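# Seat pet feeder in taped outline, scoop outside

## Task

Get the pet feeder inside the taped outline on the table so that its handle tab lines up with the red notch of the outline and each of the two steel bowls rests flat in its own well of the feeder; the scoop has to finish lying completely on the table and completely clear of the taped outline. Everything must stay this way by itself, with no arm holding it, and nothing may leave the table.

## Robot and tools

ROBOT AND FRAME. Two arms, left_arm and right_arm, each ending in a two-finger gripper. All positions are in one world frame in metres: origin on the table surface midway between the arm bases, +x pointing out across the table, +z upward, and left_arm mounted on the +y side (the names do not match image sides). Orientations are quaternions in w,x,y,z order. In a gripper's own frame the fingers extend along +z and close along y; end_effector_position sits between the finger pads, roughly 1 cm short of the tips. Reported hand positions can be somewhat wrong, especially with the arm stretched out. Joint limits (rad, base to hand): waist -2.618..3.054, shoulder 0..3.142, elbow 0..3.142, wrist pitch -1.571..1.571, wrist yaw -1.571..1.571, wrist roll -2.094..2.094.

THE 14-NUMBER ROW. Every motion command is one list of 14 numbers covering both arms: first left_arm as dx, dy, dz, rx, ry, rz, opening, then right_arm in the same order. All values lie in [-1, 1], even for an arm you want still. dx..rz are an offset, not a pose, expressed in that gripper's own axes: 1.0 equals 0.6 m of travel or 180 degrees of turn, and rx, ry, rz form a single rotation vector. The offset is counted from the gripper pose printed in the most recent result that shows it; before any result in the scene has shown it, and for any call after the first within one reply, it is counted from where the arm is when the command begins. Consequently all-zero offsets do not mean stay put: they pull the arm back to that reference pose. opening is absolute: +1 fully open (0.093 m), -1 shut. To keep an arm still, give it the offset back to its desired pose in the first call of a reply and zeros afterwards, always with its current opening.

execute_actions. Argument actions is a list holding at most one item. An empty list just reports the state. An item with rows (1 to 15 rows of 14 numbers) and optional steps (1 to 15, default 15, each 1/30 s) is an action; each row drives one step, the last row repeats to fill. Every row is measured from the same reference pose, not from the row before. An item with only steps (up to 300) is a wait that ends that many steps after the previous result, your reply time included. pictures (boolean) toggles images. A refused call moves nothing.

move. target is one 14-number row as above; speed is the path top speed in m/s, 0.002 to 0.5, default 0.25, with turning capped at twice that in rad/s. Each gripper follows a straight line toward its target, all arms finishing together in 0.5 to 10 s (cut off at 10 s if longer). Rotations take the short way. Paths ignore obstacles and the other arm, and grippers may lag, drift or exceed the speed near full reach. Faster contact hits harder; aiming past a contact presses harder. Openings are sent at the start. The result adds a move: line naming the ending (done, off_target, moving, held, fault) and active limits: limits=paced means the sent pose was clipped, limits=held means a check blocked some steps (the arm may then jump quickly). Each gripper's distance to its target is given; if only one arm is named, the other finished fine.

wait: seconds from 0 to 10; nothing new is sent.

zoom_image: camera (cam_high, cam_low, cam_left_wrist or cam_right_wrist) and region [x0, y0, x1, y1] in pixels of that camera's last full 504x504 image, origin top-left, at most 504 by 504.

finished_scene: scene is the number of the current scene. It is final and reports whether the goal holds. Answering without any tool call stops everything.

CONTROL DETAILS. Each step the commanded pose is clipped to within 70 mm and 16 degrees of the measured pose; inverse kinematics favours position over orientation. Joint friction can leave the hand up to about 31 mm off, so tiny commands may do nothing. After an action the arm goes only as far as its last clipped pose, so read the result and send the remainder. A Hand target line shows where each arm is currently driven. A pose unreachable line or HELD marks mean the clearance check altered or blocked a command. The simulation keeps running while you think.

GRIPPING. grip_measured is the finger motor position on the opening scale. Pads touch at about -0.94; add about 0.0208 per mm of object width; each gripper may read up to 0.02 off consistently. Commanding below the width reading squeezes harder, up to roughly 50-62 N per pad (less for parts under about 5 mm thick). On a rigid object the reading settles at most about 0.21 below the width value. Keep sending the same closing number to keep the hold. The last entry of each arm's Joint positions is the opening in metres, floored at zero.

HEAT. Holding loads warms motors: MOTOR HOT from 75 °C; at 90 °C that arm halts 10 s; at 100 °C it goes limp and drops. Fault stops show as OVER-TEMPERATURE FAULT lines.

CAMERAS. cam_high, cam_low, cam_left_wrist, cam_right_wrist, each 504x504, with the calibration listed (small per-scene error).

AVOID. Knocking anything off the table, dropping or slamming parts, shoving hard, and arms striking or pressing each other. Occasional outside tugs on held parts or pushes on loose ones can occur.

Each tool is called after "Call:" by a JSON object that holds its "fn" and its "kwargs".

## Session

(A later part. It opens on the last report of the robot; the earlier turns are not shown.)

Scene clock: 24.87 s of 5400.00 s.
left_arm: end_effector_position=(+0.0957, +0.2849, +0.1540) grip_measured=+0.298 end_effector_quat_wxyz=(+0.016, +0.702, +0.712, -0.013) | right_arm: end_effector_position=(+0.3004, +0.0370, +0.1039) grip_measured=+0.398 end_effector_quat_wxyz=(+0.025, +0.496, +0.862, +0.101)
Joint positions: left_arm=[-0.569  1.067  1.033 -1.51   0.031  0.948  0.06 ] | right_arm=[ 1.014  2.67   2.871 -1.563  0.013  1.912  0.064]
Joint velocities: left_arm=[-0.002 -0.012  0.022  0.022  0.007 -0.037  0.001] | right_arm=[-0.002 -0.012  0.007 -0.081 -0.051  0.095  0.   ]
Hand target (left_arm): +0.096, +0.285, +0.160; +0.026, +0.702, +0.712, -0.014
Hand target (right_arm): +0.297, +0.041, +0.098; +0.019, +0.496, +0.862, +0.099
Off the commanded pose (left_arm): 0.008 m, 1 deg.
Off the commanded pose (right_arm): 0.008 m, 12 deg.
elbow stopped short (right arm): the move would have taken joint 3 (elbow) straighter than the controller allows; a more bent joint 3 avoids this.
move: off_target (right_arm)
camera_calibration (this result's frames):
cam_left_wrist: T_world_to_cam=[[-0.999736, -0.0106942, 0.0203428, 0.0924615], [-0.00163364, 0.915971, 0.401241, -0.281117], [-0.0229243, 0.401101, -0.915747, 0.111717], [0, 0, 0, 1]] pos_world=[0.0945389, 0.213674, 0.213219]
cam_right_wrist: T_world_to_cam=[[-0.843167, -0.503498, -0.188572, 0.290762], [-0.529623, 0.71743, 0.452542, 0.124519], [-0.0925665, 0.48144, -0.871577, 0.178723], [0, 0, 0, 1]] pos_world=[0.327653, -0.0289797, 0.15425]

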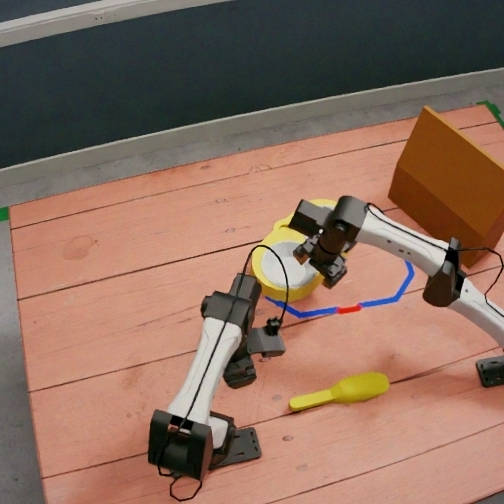

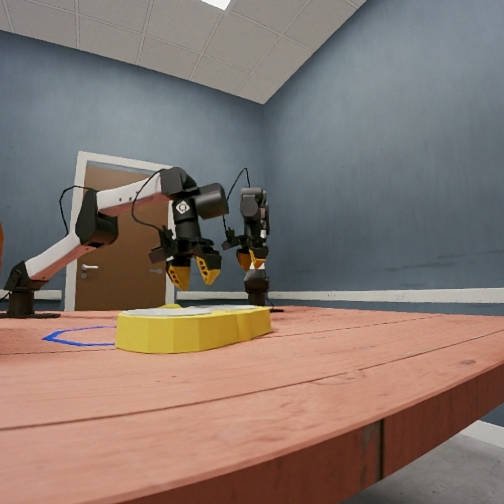

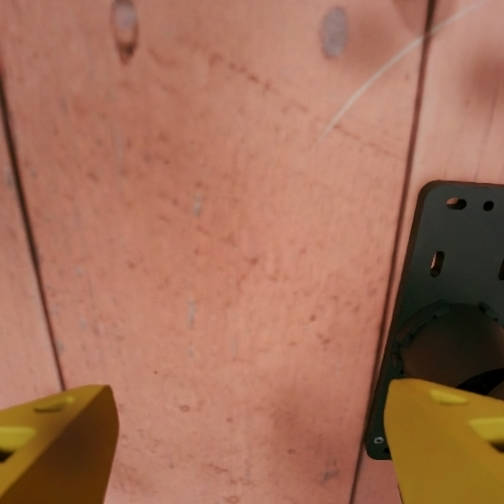

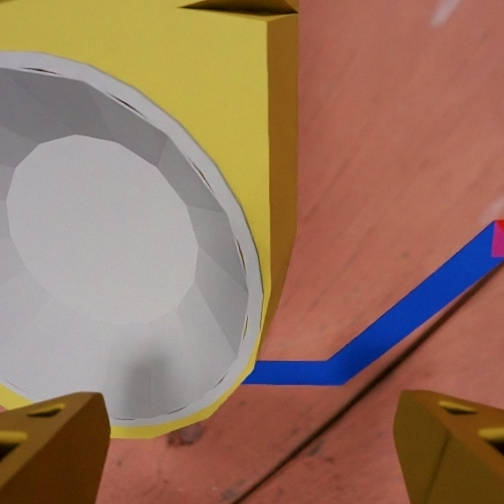

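Call:
{"fn": "move", "kwargs": {"target": [0,0,0,0,0,0,0.3,-0.032,-0.006,0.128,0.03,0,0,0.4], "speed": 0.08}}

Call:
{"fn": "execute_actions", "kwargs": {"actions": [{"rows":[[0,0,0,0,0,0,0.3,0,0,0,0,0,0,-0.6]],"steps":15}]}}

Scene clock: 27.10 s of 5400.00 s.
left_arm: end_effector_position=(+0.0955, +0.2848, +0.1540) grip_measured=+0.298 end_effector_quat_wxyz=(+0.016, +0.703, +0.711, -0.013) | right_arm: end_effector_position=(+0.3168, +0.0339, +0.0424) grip_measured=+0.398 end_effector_quat_wxyz=(+0.008, +0.495, +0.866, +0.072)
Joint positions: left_arm=[-0.569  1.067  1.033 -1.51   0.031  0.95   0.06 ] | right_arm=[ 0.979  2.75   2.782 -1.458 -0.015  1.873  0.064]
Joint velocities: left_arm=[ 0.007 -0.002 -0.027 -0.066  0.051  0.022 -0.001] | right_arm=[ 0.012 -0.007 -0.022 -0.037  0.022 -0.007 -0.001]
Hand target (left_arm): +0.096, +0.285, +0.154; +0.016, +0.702, +0.712, -0.013
Hand target (right_arm): +0.318, +0.030, +0.028; +0.001, +0.497, +0.866, +0.061
Off the commanded pose (left_arm): 0.000 m, 0 deg.
Off the commanded pose (right_arm): 0.016 m, 2 deg.
move: off_target (right_arm)
camera_calibration (this result's frames):
cam_left_wrist: T_world_to_cam=[[-0.999748, -0.00799829, 0.0209871, 0.0914456], [0.00108607, 0.916131, 0.400878, -0.281319], [-0.0224333, 0.400799, -0.915891, 0.111797], [0, 0, 0, 1]] pos_world=[0.0942361, 0.213649, 0.213249]
cam_right_wrist: T_world_to_cam=[[-0.848125, -0.515324, -0.122984, 0.290658], [-0.509274, 0.729019, 0.457352, 0.156288], [-0.146027, 0.450524, -0.880741, 0.146513], [0, 0, 0, 1]] pos_world=[0.347503, -0.0301619, 0.0933074]

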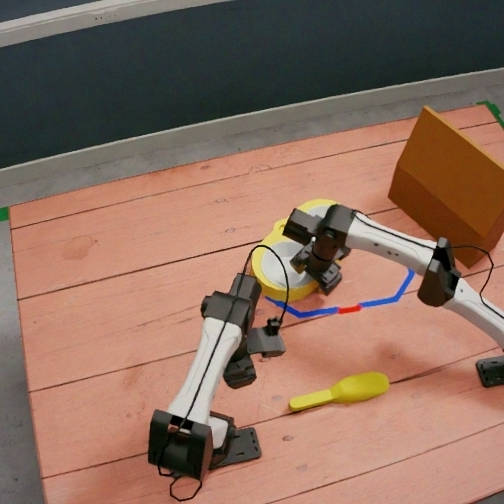

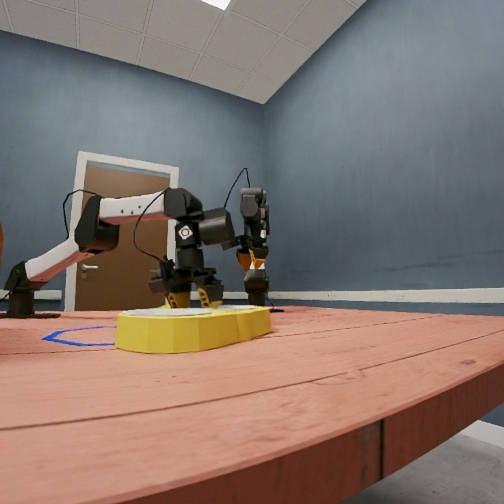

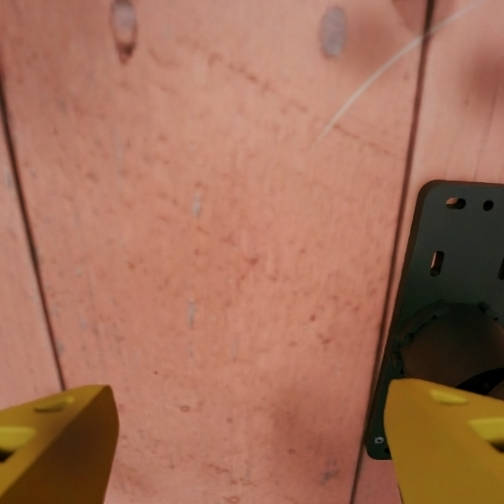

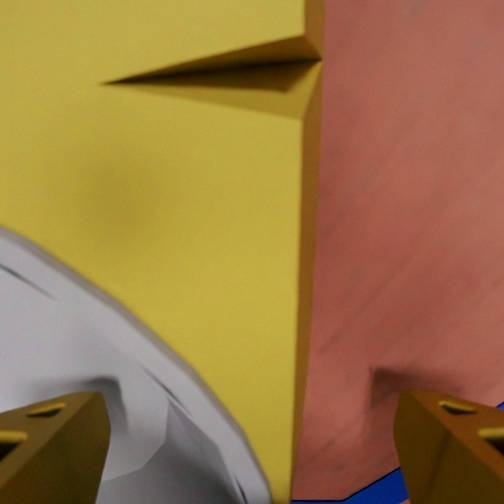

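Scene clock: 27.60 s of 5400.00 s.
left_arm: end_effector_position=(+0.0955, +0.2848, +0.1540) grip_measured=+0.298 end_effector_quat_wxyz=(+0.016, +0.703, +0.711, -0.013) | right_arm: end_effector_position=(+0.3177, +0.0349, +0.0426) grip_measured=-0.582 end_effector_quat_wxyz=(+0.009, +0.494, +0.866, +0.075)
Joint positions: left_arm=[-0.569  1.067  1.033 -1.51   0.031  0.95   0.06 ] | right_arm=[ 0.979  2.75   2.782 -1.453 -0.015  1.87   0.017]
Joint velocities: left_arm=[ 0.027 -0.007 -0.037  0.066 -0.007  0.022 -0.001] | right_arm=[ 0.007 -0.012  0.007 -0.022  0.066 -0.051 -0.   ]
Hand target (left_arm): +0.096, +0.285, +0.154; +0.016, +0.703, +0.711, -0.013
Hand target (right_arm): +0.317, +0.034, +0.042; +0.008, +0.495, +0.866, +0.072
Off the commanded pose (left_arm): 0.000 m, 0 deg.
Off the commanded pose (right_arm): 0.001 m, 0 deg.
Steps of this call (steps 1 to 15: all 15 steps of this action). Readings (end_effector_position):
1: left_arm (+0.0955, +0.2848, +0.1540) | right_arm (+0.3168, +0.0339, +0.0424)
2: left_arm (+0.0955, +0.2848, +0.1540) | right_arm (+0.3168, +0.0339, +0.0424)
4: left_arm (+0.0955, +0.2848, +0.1540) | right_arm (+0.3173, +0.0345, +0.0426)
8: left_arm (+0.0955, +0.2848, +0.1540) | right_arm (+0.3177, +0.0349, +0.0426)
15: the state above
camera_calibration (this result's frames):
cam_left_wrist: T_world_to_cam=[[-0.999748, -0.00799829, 0.0209871, 0.0914456], [0.00108607, 0.916131, 0.400878, -0.281319], [-0.0224333, 0.400799, -0.915891, 0.111797], [0, 0, 0, 1]] pos_world=[0.0942361, 0.213649, 0.213249]
cam_right_wrist: T_world_to_cam=[[-0.846439, -0.516735, -0.128557, 0.29174], [-0.512808, 0.726017, 0.458179, 0.157117], [-0.143423, 0.453745, -0.879514, 0.145378], [0, 0, 0, 1]] pos_world=[0.348361, -0.0292825, 0.0933796]

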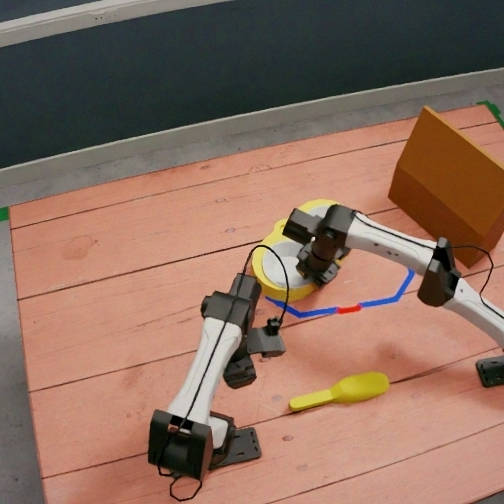

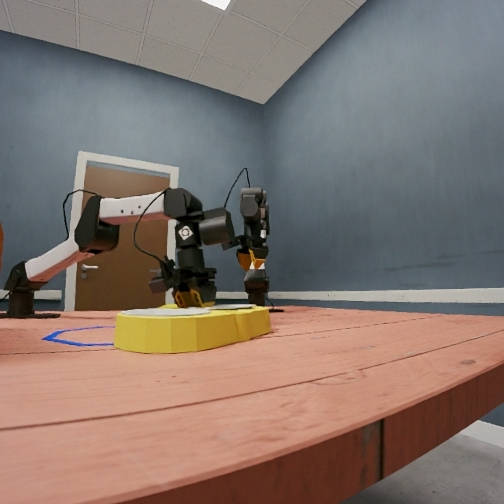

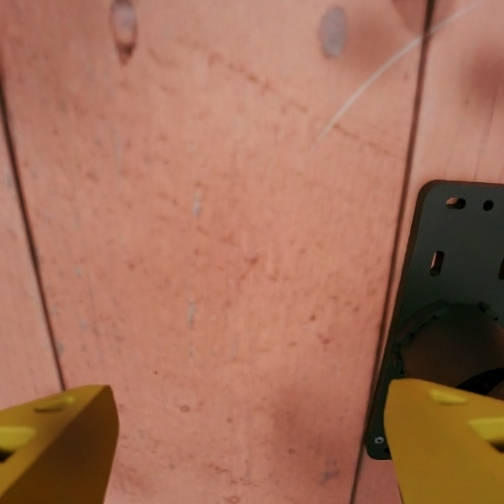

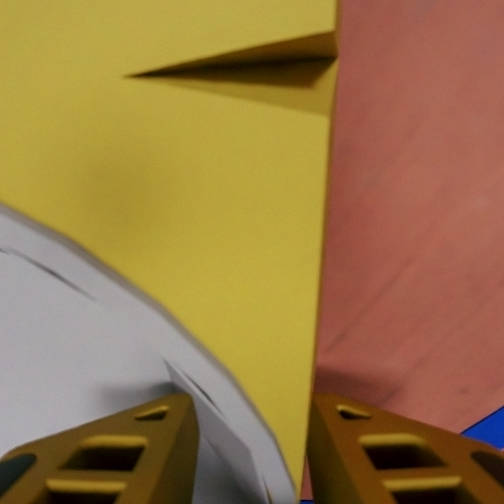

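Call:
{"fn": "execute_actions", "kwargs": {"actions": [{"rows":[[0,0,0,0,0,0,0.3,0,0,0,0,0,0,0.3]],"steps":8}], "pictures": false}}

Call:
{"fn": "move", "kwargs": {"target": [0,0,0,0,0,0,0.3,0.01,0,0.038,0,0,0,0.3], "speed": 0.06}}

Call:
{"fn": "execute_actions", "kwargs": {"actions": [{"rows":[[0,0,0,0,0,0,0.3,0,0,0,0,0,0,-0.7]],"steps":15}]}}

Scene clock: 28.43 s of 5400.00 s.
left_arm: end_effector_position=(+0.0955, +0.2848, +0.1540) grip_measured=+0.298 end_effector_quat_wxyz=(+0.016, +0.703, +0.711, -0.013) | right_arm: end_effector_position=(+0.3181, +0.0352, +0.0431) grip_measured=+0.298 end_effector_quat_wxyz=(+0.009, +0.494, +0.866, +0.076)
Joint positions: left_arm=[-0.569  1.067  1.033 -1.51   0.031  0.95   0.06 ] | right_arm=[ 0.979  2.749  2.782 -1.451 -0.015  1.87   0.059]
Joint velocities: left_arm=[ 0.012 -0.007  0.012  0.066 -0.007 -0.022 -0.001] | right_arm=[ 0.007  0.002 -0.002 -0.037 -0.007 -0.051  0.001]
Hand target (left_arm): +0.096, +0.285, +0.154; +0.016, +0.703, +0.711, -0.013
Hand target (right_arm): +0.318, +0.035, +0.043; +0.009, +0.494, +0.866, +0.075
Off the commanded pose (left_arm): 0.000 m, 0 deg.
Off the commanded pose (right_arm): 0.001 m, 0 deg.
Steps of this call (steps 1 to 17: nothing new was sent; steps 18 to 25: all 8 steps of this action). Readings (end_effector_position):
18: left_arm (+0.0955, +0.2848, +0.1540) | right_arm (+0.3179, +0.0351, +0.0427)
19: left_arm (+0.0955, +0.2848, +0.1540) | right_arm (+0.3181, +0.0352, +0.0431)
21: left_arm (+0.0955, +0.2848, +0.1540) | right_arm (+0.3181, +0.0352, +0.0431)
25: the state above

Scene clock: 29.57 s of 5400.00 s.
left_arm: end_effector_position=(+0.0955, +0.2848, +0.1540) grip_measured=+0.298 end_effector_quat_wxyz=(+0.016, +0.703, +0.711, -0.013) | right_arm: end_effector_position=(+0.3238, +0.0415, +0.0325) grip_measured=+0.298 end_effector_quat_wxyz=(+0.012, +0.496, +0.864, +0.088)
Joint positions: left_arm=[-0.569  1.067  1.033 -1.51   0.031  0.95   0.06 ] | right_arm=[ 0.979  2.749  2.735 -1.38  -0.015  1.876  0.059]
Joint velocities: left_arm=[-0.007 -0.012  0.022  0.022  0.081  0.007 -0.   ] | right_arm=[ 0.022 -0.027 -0.007 -0.007  0.022 -0.081 -0.   ]
Hand target (left_arm): +0.096, +0.285, +0.154; +0.016, +0.703, +0.711, -0.013
Hand target (right_arm): +0.317, +0.043, +0.021; +0.009, +0.494, +0.866, +0.076
Off the commanded pose (left_arm): 0.000 m, 0 deg.
Off the commanded pose (right_arm): 0.013 m, 1 deg.
move: off_target (right_arm)
camera_calibration (this result's frames):
cam_left_wrist: T_world_to_cam=[[-0.999748, -0.00799829, 0.0209871, 0.0914456], [0.00108607, 0.916131, 0.400878, -0.281319], [-0.0224333, 0.400799, -0.915891, 0.111797], [0, 0, 0, 1]] pos_world=[0.0942361, 0.213649, 0.213249]
cam_right_wrist: T_world_to_cam=[[-0.847222, -0.508894, -0.152452, 0.299637], [-0.516015, 0.72012, 0.463849, 0.161165], [-0.126267, 0.471651, -0.872698, 0.127769], [0, 0, 0, 1]] pos_world=[0.353155, -0.0238374, 0.0824279]

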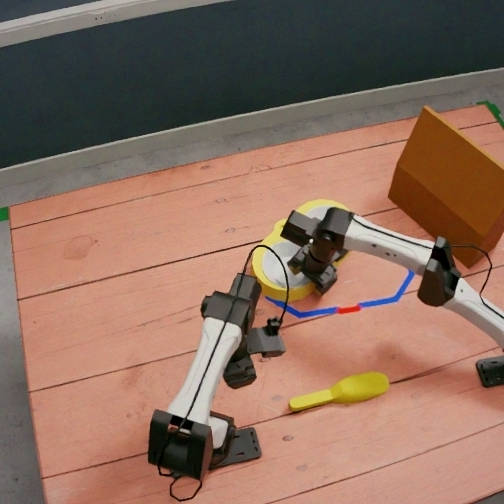

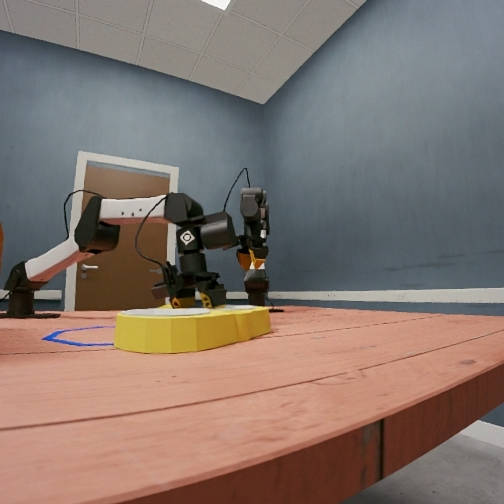

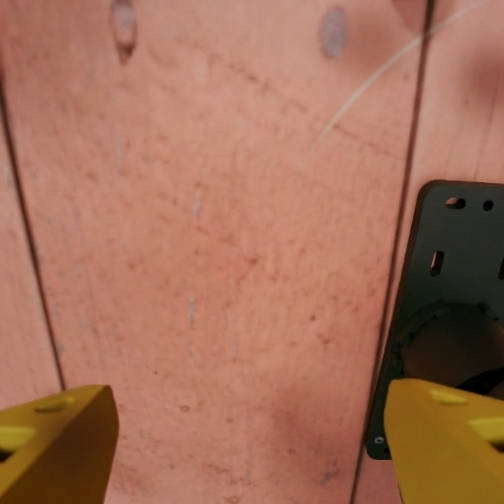

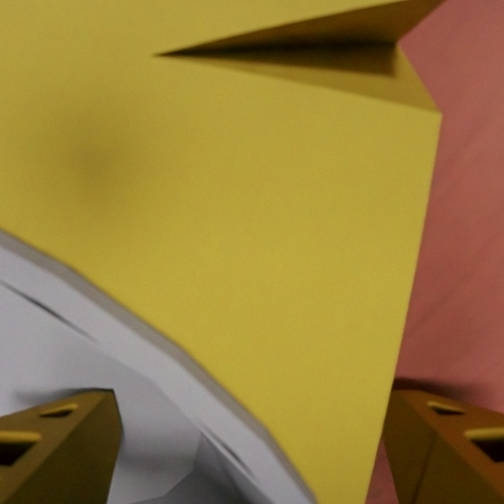

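Scene clock: 30.07 s of 5400.00 s.
left_arm: end_effector_position=(+0.0955, +0.2848, +0.1540) grip_measured=+0.298 end_effector_quat_wxyz=(+0.016, +0.703, +0.711, -0.013) | right_arm: end_effector_position=(+0.3249, +0.0427, +0.0339) grip_measured=-0.450 end_effector_quat_wxyz=(+0.013, +0.496, +0.864, +0.092)
Joint positions: left_arm=[-0.569  1.067  1.033 -1.51   0.031  0.95   0.06 ] | right_arm=[ 0.979  2.747  2.735 -1.374 -0.015  1.876  0.024]
Joint velocities: left_arm=[-0.007 -0.007  0.012 -0.007  0.007 -0.081  0.   ] | right_arm=[ 0.002 -0.002  0.007  0.022 -0.037 -0.051 -0.   ]
Hand target (left_arm): +0.096, +0.285, +0.154; +0.016, +0.703, +0.711, -0.013
Hand target (right_arm): +0.324, +0.042, +0.033; +0.012, +0.496, +0.864, +0.088
Off the commanded pose (left_arm): 0.000 m, 0 deg.
Off the commanded pose (right_arm): 0.002 m, 0 deg.
Steps of this call (steps 1 to 15: all 15 steps of this action). Readings (end_effector_position):
1: left_arm (+0.0955, +0.2848, +0.1540) | right_arm (+0.3238, +0.0415, +0.0325)
2: left_arm (+0.0955, +0.2848, +0.1540) | right_arm (+0.3237, +0.0416, +0.0325)
4: left_arm (+0.0955, +0.2848, +0.1540) | right_arm (+0.3246, +0.0425, +0.0339)
8: left_arm (+0.0955, +0.2848, +0.1540) | right_arm (+0.3248, +0.0426, +0.0339)
15: the state above
camera_calibration (this result's frames):
cam_left_wrist: T_world_to_cam=[[-0.999748, -0.00799829, 0.0209871, 0.0914456], [0.00108607, 0.916131, 0.400878, -0.281319], [-0.0224333, 0.400799, -0.915891, 0.111797], [0, 0, 0, 1]] pos_world=[0.0942361, 0.213649, 0.213249]
cam_right_wrist: T_world_to_cam=[[-0.846339, -0.507922, -0.16039, 0.301356], [-0.518638, 0.717235, 0.46539, 0.161095], [-0.121345, 0.477062, -0.870452, 0.126727], [0, 0, 0, 1]] pos_world=[0.353977, -0.0229342, 0.0836721]

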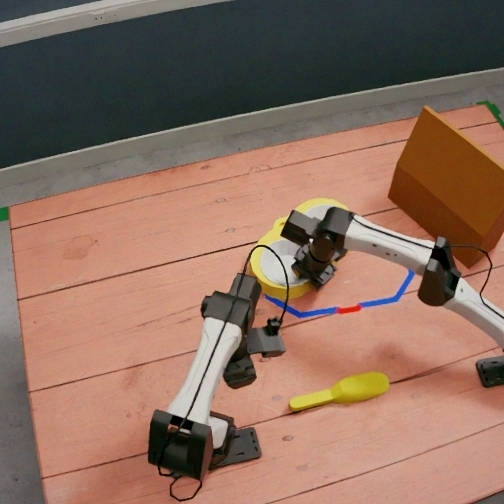

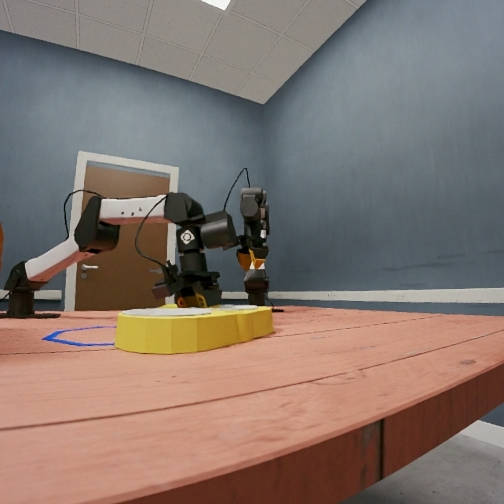

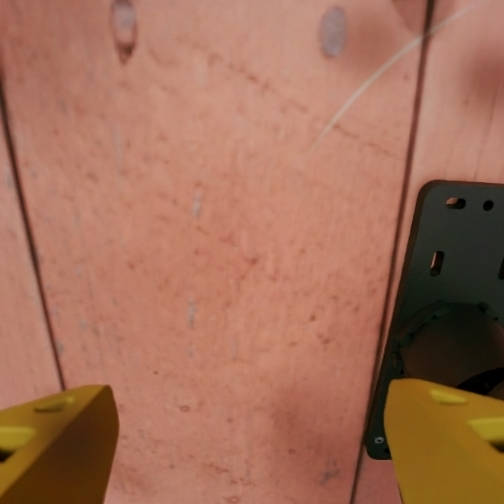

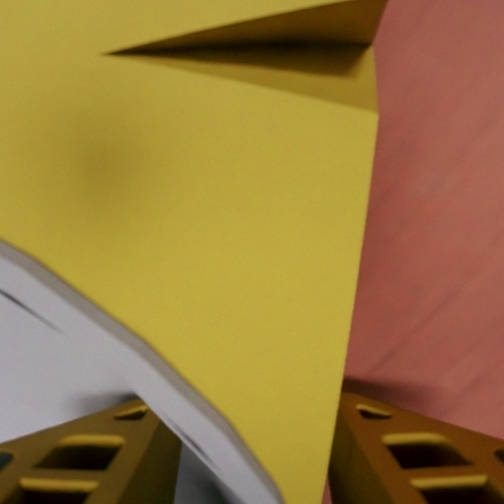

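Call:
{"fn": "move", "kwargs": {"target": [0,0,0,0,0,0,0.3,-0.155,-0.136,-0.03,0.028,0.069,-0.394,-0.7], "speed": 0.25}}

Scene clock: 34.03 s of 5400.00 s.
left_arm: end_effector_position=(+0.0955, +0.2848, +0.1540) grip_measured=+0.298 end_effector_quat_wxyz=(+0.016, +0.703, +0.711, -0.013) | right_arm: end_effector_position=(+0.3074, -0.0724, +0.0316) grip_measured=-0.450 end_effector_quat_wxyz=(-0.032, -0.103, +0.991, +0.084)
Joint positions: left_arm=[-0.569  1.067  1.033 -1.51   0.031  0.95   0.06 ] | right_arm=[ 0.78   2.337  1.968 -1.172 -0.177  0.428  0.024]
Joint velocities: left_arm=[ 0.012 -0.007 -0.012  0.007  0.022  0.037  0.   ] | right_arm=[ 0.002 -0.022  0.002 -0.022 -0.022 -0.037  0.001]
Hand target (left_arm): +0.096, +0.285, +0.154; +0.016, +0.703, +0.711, -0.013
Hand target (right_arm): +0.301, -0.079, +0.032; -0.045, -0.108, +0.990, +0.082
Off the commanded pose (left_arm): 0.000 m, 0 deg.
Off the commanded pose (right_arm): 0.010 m, 2 deg.
move: done
camera_calibration (this result's frames):
cam_left_wrist: T_world_to_cam=[[-0.999748, -0.00799829, 0.0209871, 0.0914456], [0.00108607, 0.916131, 0.400878, -0.281319], [-0.0224333, 0.400799, -0.915891, 0.111797], [0, 0, 0, 1]] pos_world=[0.0942361, 0.213649, 0.213249]
cam_right_wrist: T_world_to_cam=[[0.216918, -0.962727, -0.161564, -0.131941], [-0.854683, -0.267265, 0.445069, 0.268329], [-0.471661, 0.0415419, -0.880801, 0.253964], [0, 0, 0, 1]] pos_world=[0.377742, -0.0658587, 0.0829496]

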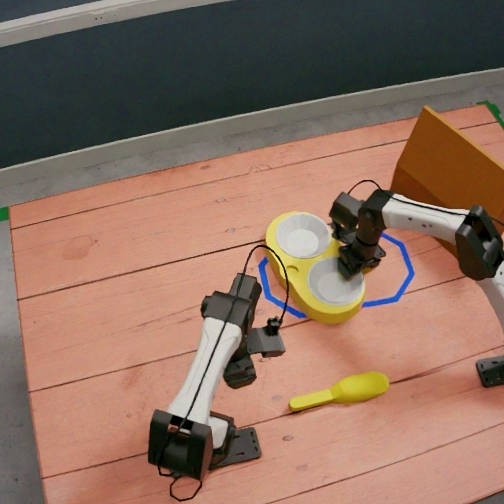

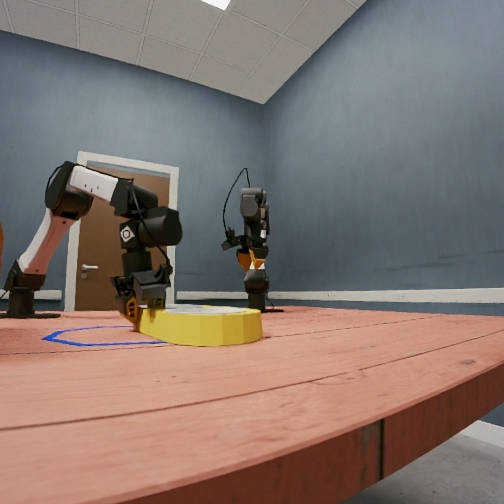

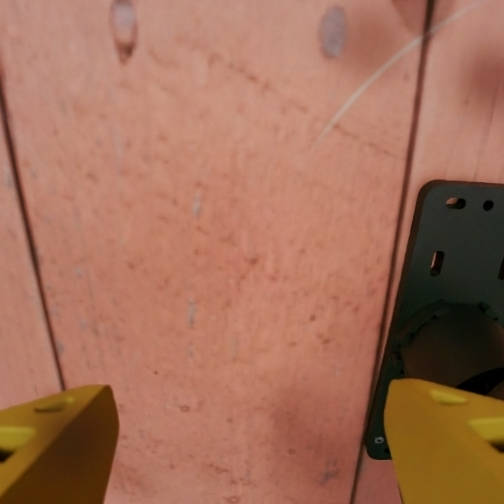

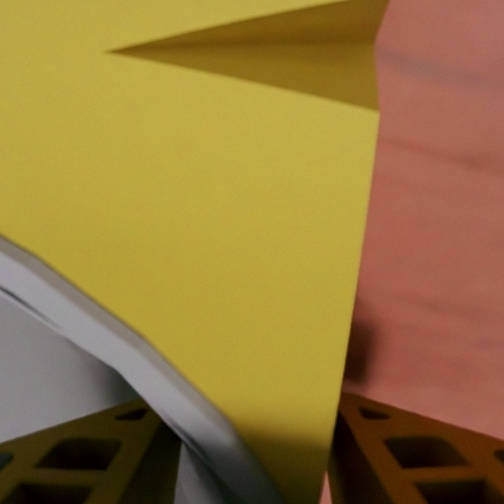

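Call:
{"fn": "move", "kwargs": {"target": [0,0,0,0,0,0,0.3,-0.133,-0.108,-0.025,0.018,0.062,-0.386,-0.7], "speed": 0.25}}

Call:
{"fn": "zoom_image", "kwargs": {"camera": "cam_high", "region": [240, 190, 440, 340]}}

Scene clock: 37.97 s of 5400.00 s.
left_arm: end_effector_position=(+0.0955, +0.2848, +0.1540) grip_measured=+0.298 end_effector_quat_wxyz=(+0.016, +0.703, +0.711, -0.013) | right_arm: end_effector_position=(+0.3906, -0.1107, +0.0424) grip_measured=-0.451 end_effector_quat_wxyz=(-0.014, +0.647, -0.760, -0.057)
Joint positions: left_arm=[-0.569  1.067  1.033 -1.51   0.031  0.95   0.06 ] | right_arm=[ 0.641  2.728  2.745 -1.583 -0.117 -0.915  0.024]
Joint velocities: left_arm=[-0.002  0.007 -0.027 -0.066 -0.022  0.022  0.001] | right_arm=[-0.007 -0.012 -0.017  0.037 -0.007 -0.051 -0.   ]
Hand target (left_arm): +0.096, +0.285, +0.154; +0.016, +0.703, +0.711, -0.013
Hand target (right_arm): +0.397, -0.122, +0.032; +0.004, -0.654, +0.755, +0.038
Off the commanded pose (left_arm): 0.000 m, 0 deg.
Off the commanded pose (right_arm): 0.017 m, 9 deg.
joint sent to its limit (right arm) — the command would take joint 4 (wrist pitch) past its lower limit, so that joint was sent only as far as its limit.
move: off_target (right_arm)
camera_calibration (this result's frames):
cam_left_wrist: T_world_to_cam=[[-0.999748, -0.00799829, 0.0209871, 0.0914456], [0.00108607, 0.916131, 0.400878, -0.281319], [-0.0224333, 0.400799, -0.915891, 0.111797], [0, 0, 0, 1]] pos_world=[0.0942361, 0.213649, 0.213249]
cam_right_wrist: T_world_to_cam=[[0.988597, -0.140391, -0.0544737, -0.400104], [-0.11577, -0.939883, 0.321275, -0.0334099], [-0.0963029, -0.311305, -0.945418, 0.121374], [0, 0, 0, 1]] pos_world=[0.403362, -0.049788, 0.103688]

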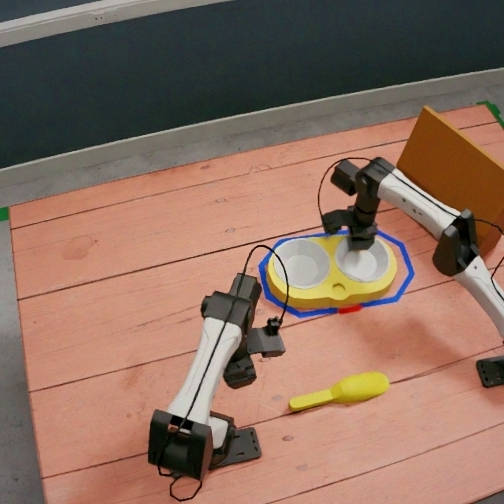

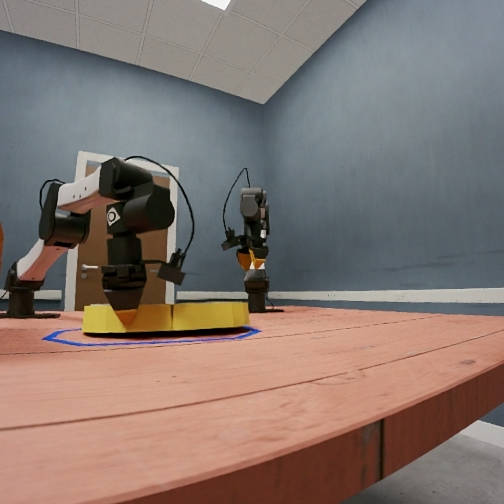

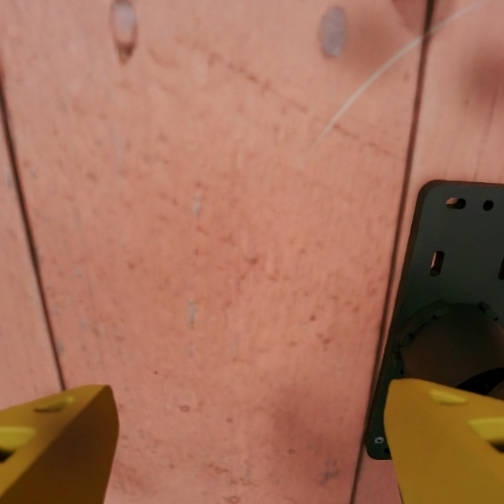

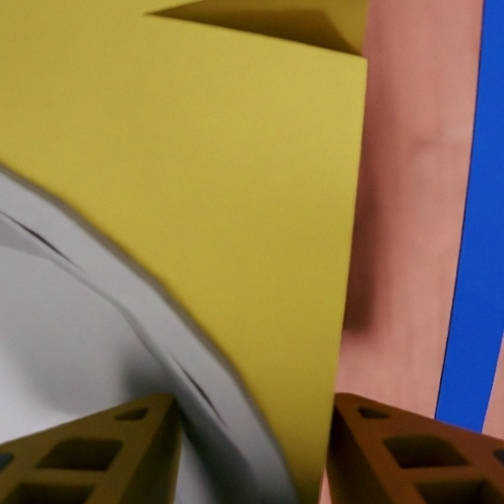

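Region (240, 190, 440, 340) of cam_high's 504x504 image, scaled by 2.520, with more detail than that image has; it fills the top 378 rows of this view, and the rest is white.

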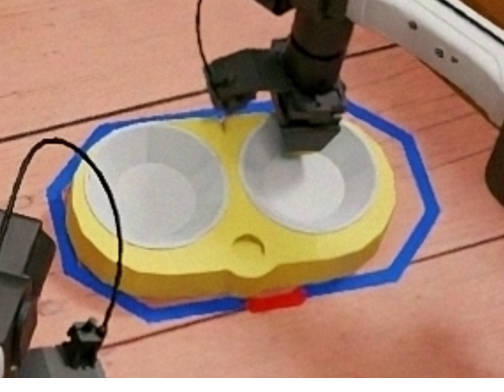

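Call:
{"fn": "move", "kwargs": {"target": [0,0,0,0,0,0,0.3,0.035,-0.035,0.028,0,-0.015,-0.03,-0.7], "speed": 0.08}}

Call:
{"fn": "zoom_image", "kwargs": {"camera": "cam_high", "region": [240, 190, 440, 340]}}

Scene clock: 39.60 s of 5400.00 s.
left_arm: end_effector_position=(+0.0955, +0.2848, +0.1540) grip_measured=+0.298 end_effector_quat_wxyz=(+0.016, +0.703, +0.711, -0.013) | right_arm: end_effector_position=(+0.3908, -0.1297, +0.0322) grip_measured=-0.451 end_effector_quat_wxyz=(-0.006, +0.669, -0.737, -0.091)
Joint positions: left_arm=[-0.569  1.067  1.033 -1.51   0.031  0.95   0.06 ] | right_arm=[ 0.587  2.7    2.642 -1.553 -0.178 -1.037  0.024]
Joint velocities: left_arm=[ 0.017  0.002  0.022  0.022 -0.022  0.037 -0.   ] | right_arm=[-0.007 -0.066 -0.144  0.081  0.022 -0.037  0.   ]
Hand target (left_arm): +0.096, +0.285, +0.154; +0.016, +0.703, +0.711, -0.013
Hand target (right_arm): +0.407, -0.133, +0.023; +0.028, -0.681, +0.728, +0.073
Off the commanded pose (left_arm): 0.000 m, 0 deg.
Off the commanded pose (right_arm): 0.019 m, 4 deg.
move: off_target (right_arm)
camera_calibration (this result's frames):
cam_left_wrist: T_world_to_cam=[[-0.999748, -0.00799829, 0.0209871, 0.0914456], [0.00108607, 0.916131, 0.400878, -0.281319], [-0.0224333, 0.400799, -0.915891, 0.111797], [0, 0, 0, 1]] pos_world=[0.0942361, 0.213649, 0.213249]
cam_right_wrist: T_world_to_cam=[[0.991117, -0.0722495, -0.111658, -0.393768], [-0.0379008, -0.958196, 0.283591, -0.0795663], [-0.127479, -0.27684, -0.952423, 0.122714], [0, 0, 0, 1]] pos_world=[0.402898, -0.0707176, 0.0954725]

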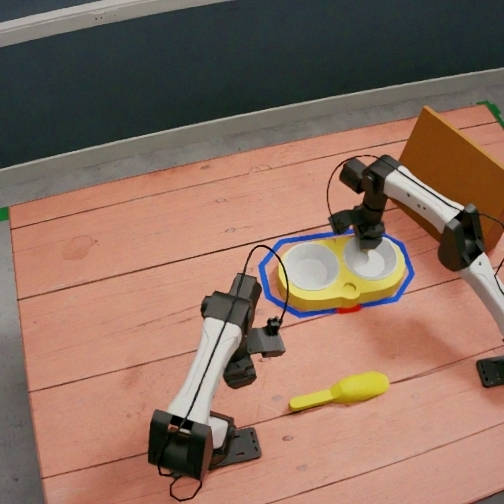

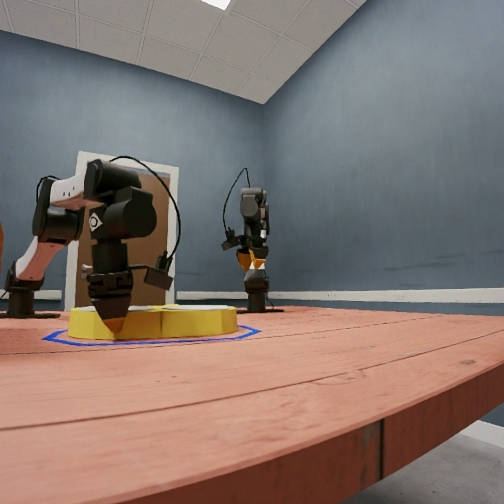

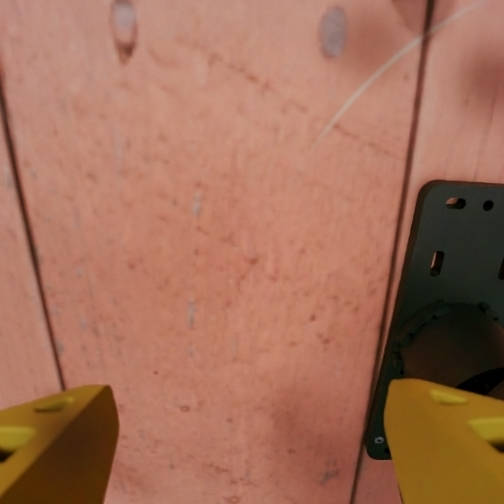

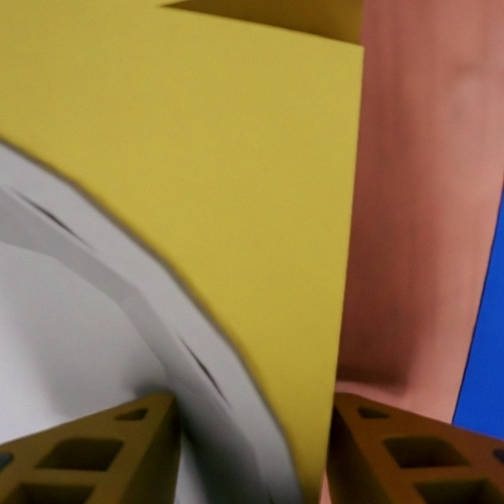

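Region (240, 190, 440, 340) of cam_high's 504x504 image, scaled by 2.520, with more detail than that image has; it fills the top 378 rows of this view, and the rest is white.

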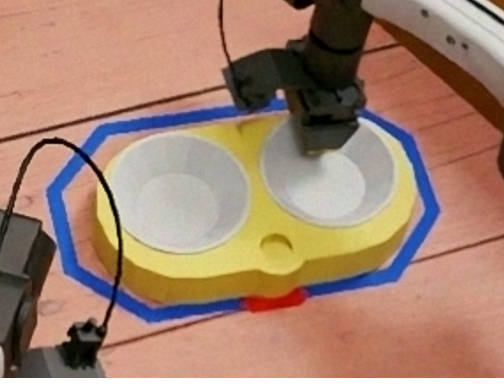

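Call:
{"fn": "move", "kwargs": {"target": [0,0,0,0,0,0,0.3,-0.015,-0.055,0.008,0.05,0,0.012,-0.7], "speed": 0.08}}

Call:
{"fn": "zoom_image", "kwargs": {"camera": "cam_high", "region": [240, 190, 440, 340]}}

Scene clock: 46.60 s of 5400.00 s.
left_arm: end_effector_position=(+0.0955, +0.2848, +0.1540) grip_measured=+0.298 end_effector_quat_wxyz=(+0.016, +0.703, +0.711, -0.013) | right_arm: end_effector_position=(+0.3925, -0.1330, +0.0319) grip_measured=-0.451 end_effector_quat_wxyz=(-0.002, +0.651, -0.755, -0.077)
Joint positions: left_arm=[-0.569  1.067  1.033 -1.51   0.031  0.95   0.06 ] | right_arm=[ 0.589  2.695  2.634 -1.548 -0.149 -0.983  0.024]
Joint velocities: left_arm=[-0.032  0.007 -0.007 -0.007 -0.037 -0.051 -0.001] | right_arm=[ 0.002  0.002  0.022 -0.007  0.095  0.081 -0.   ]
Hand target (left_arm): +0.096, +0.285, +0.154; +0.016, +0.703, +0.711, -0.013
Hand target (right_arm): +0.421, -0.124, +0.027; +0.051, -0.652, +0.755, +0.036
Off the commanded pose (left_arm): 0.000 m, 0 deg.
Off the commanded pose (right_arm): 0.034 m, 8 deg.
After step 90, 2.73 s passed at rest.
move: off_target (right_arm)
camera_calibration (this result's frames):
cam_left_wrist: T_world_to_cam=[[-0.999748, -0.00799829, 0.0209871, 0.0914456], [0.00108607, 0.916131, 0.400878, -0.281319], [-0.0224333, 0.400799, -0.915891, 0.111797], [0, 0, 0, 1]] pos_world=[0.0942361, 0.213649, 0.213249]
cam_right_wrist: T_world_to_cam=[[0.987068, -0.124517, -0.100958, -0.401513], [-0.0875054, -0.946216, 0.311479, -0.0623997], [-0.134313, -0.298616, -0.944875, 0.121306], [0, 0, 0, 1]] pos_world=[0.407153, -0.0728149, 0.0935192]

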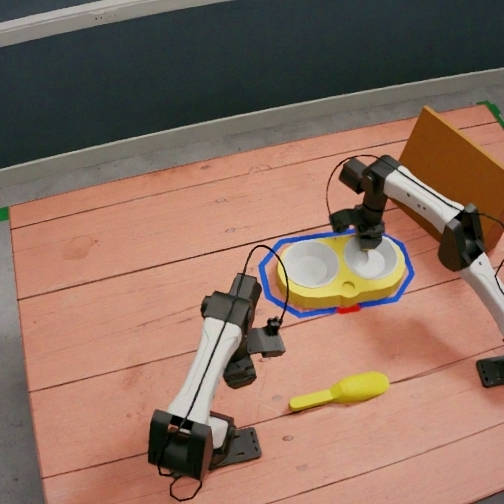

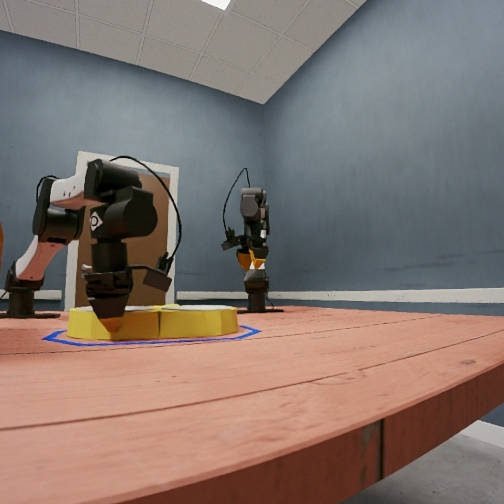

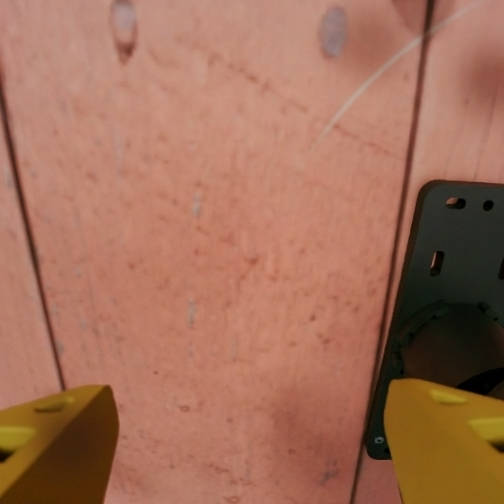

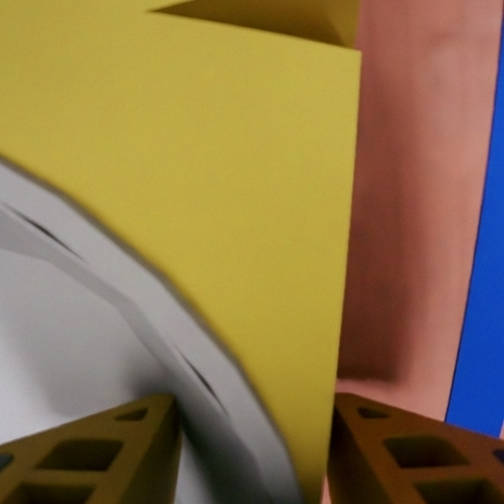

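Region (240, 190, 440, 340) of cam_high's 504x504 image, scaled by 2.520, with more detail than that image has; it fills the top 378 rows of this view, and the rest is white.

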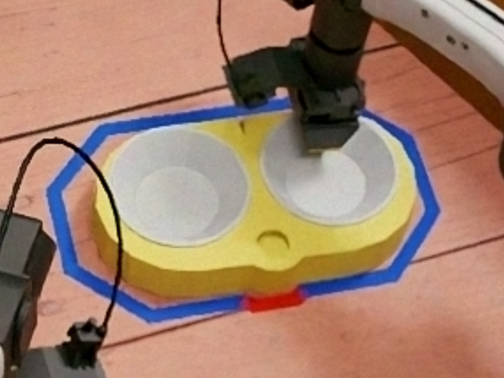

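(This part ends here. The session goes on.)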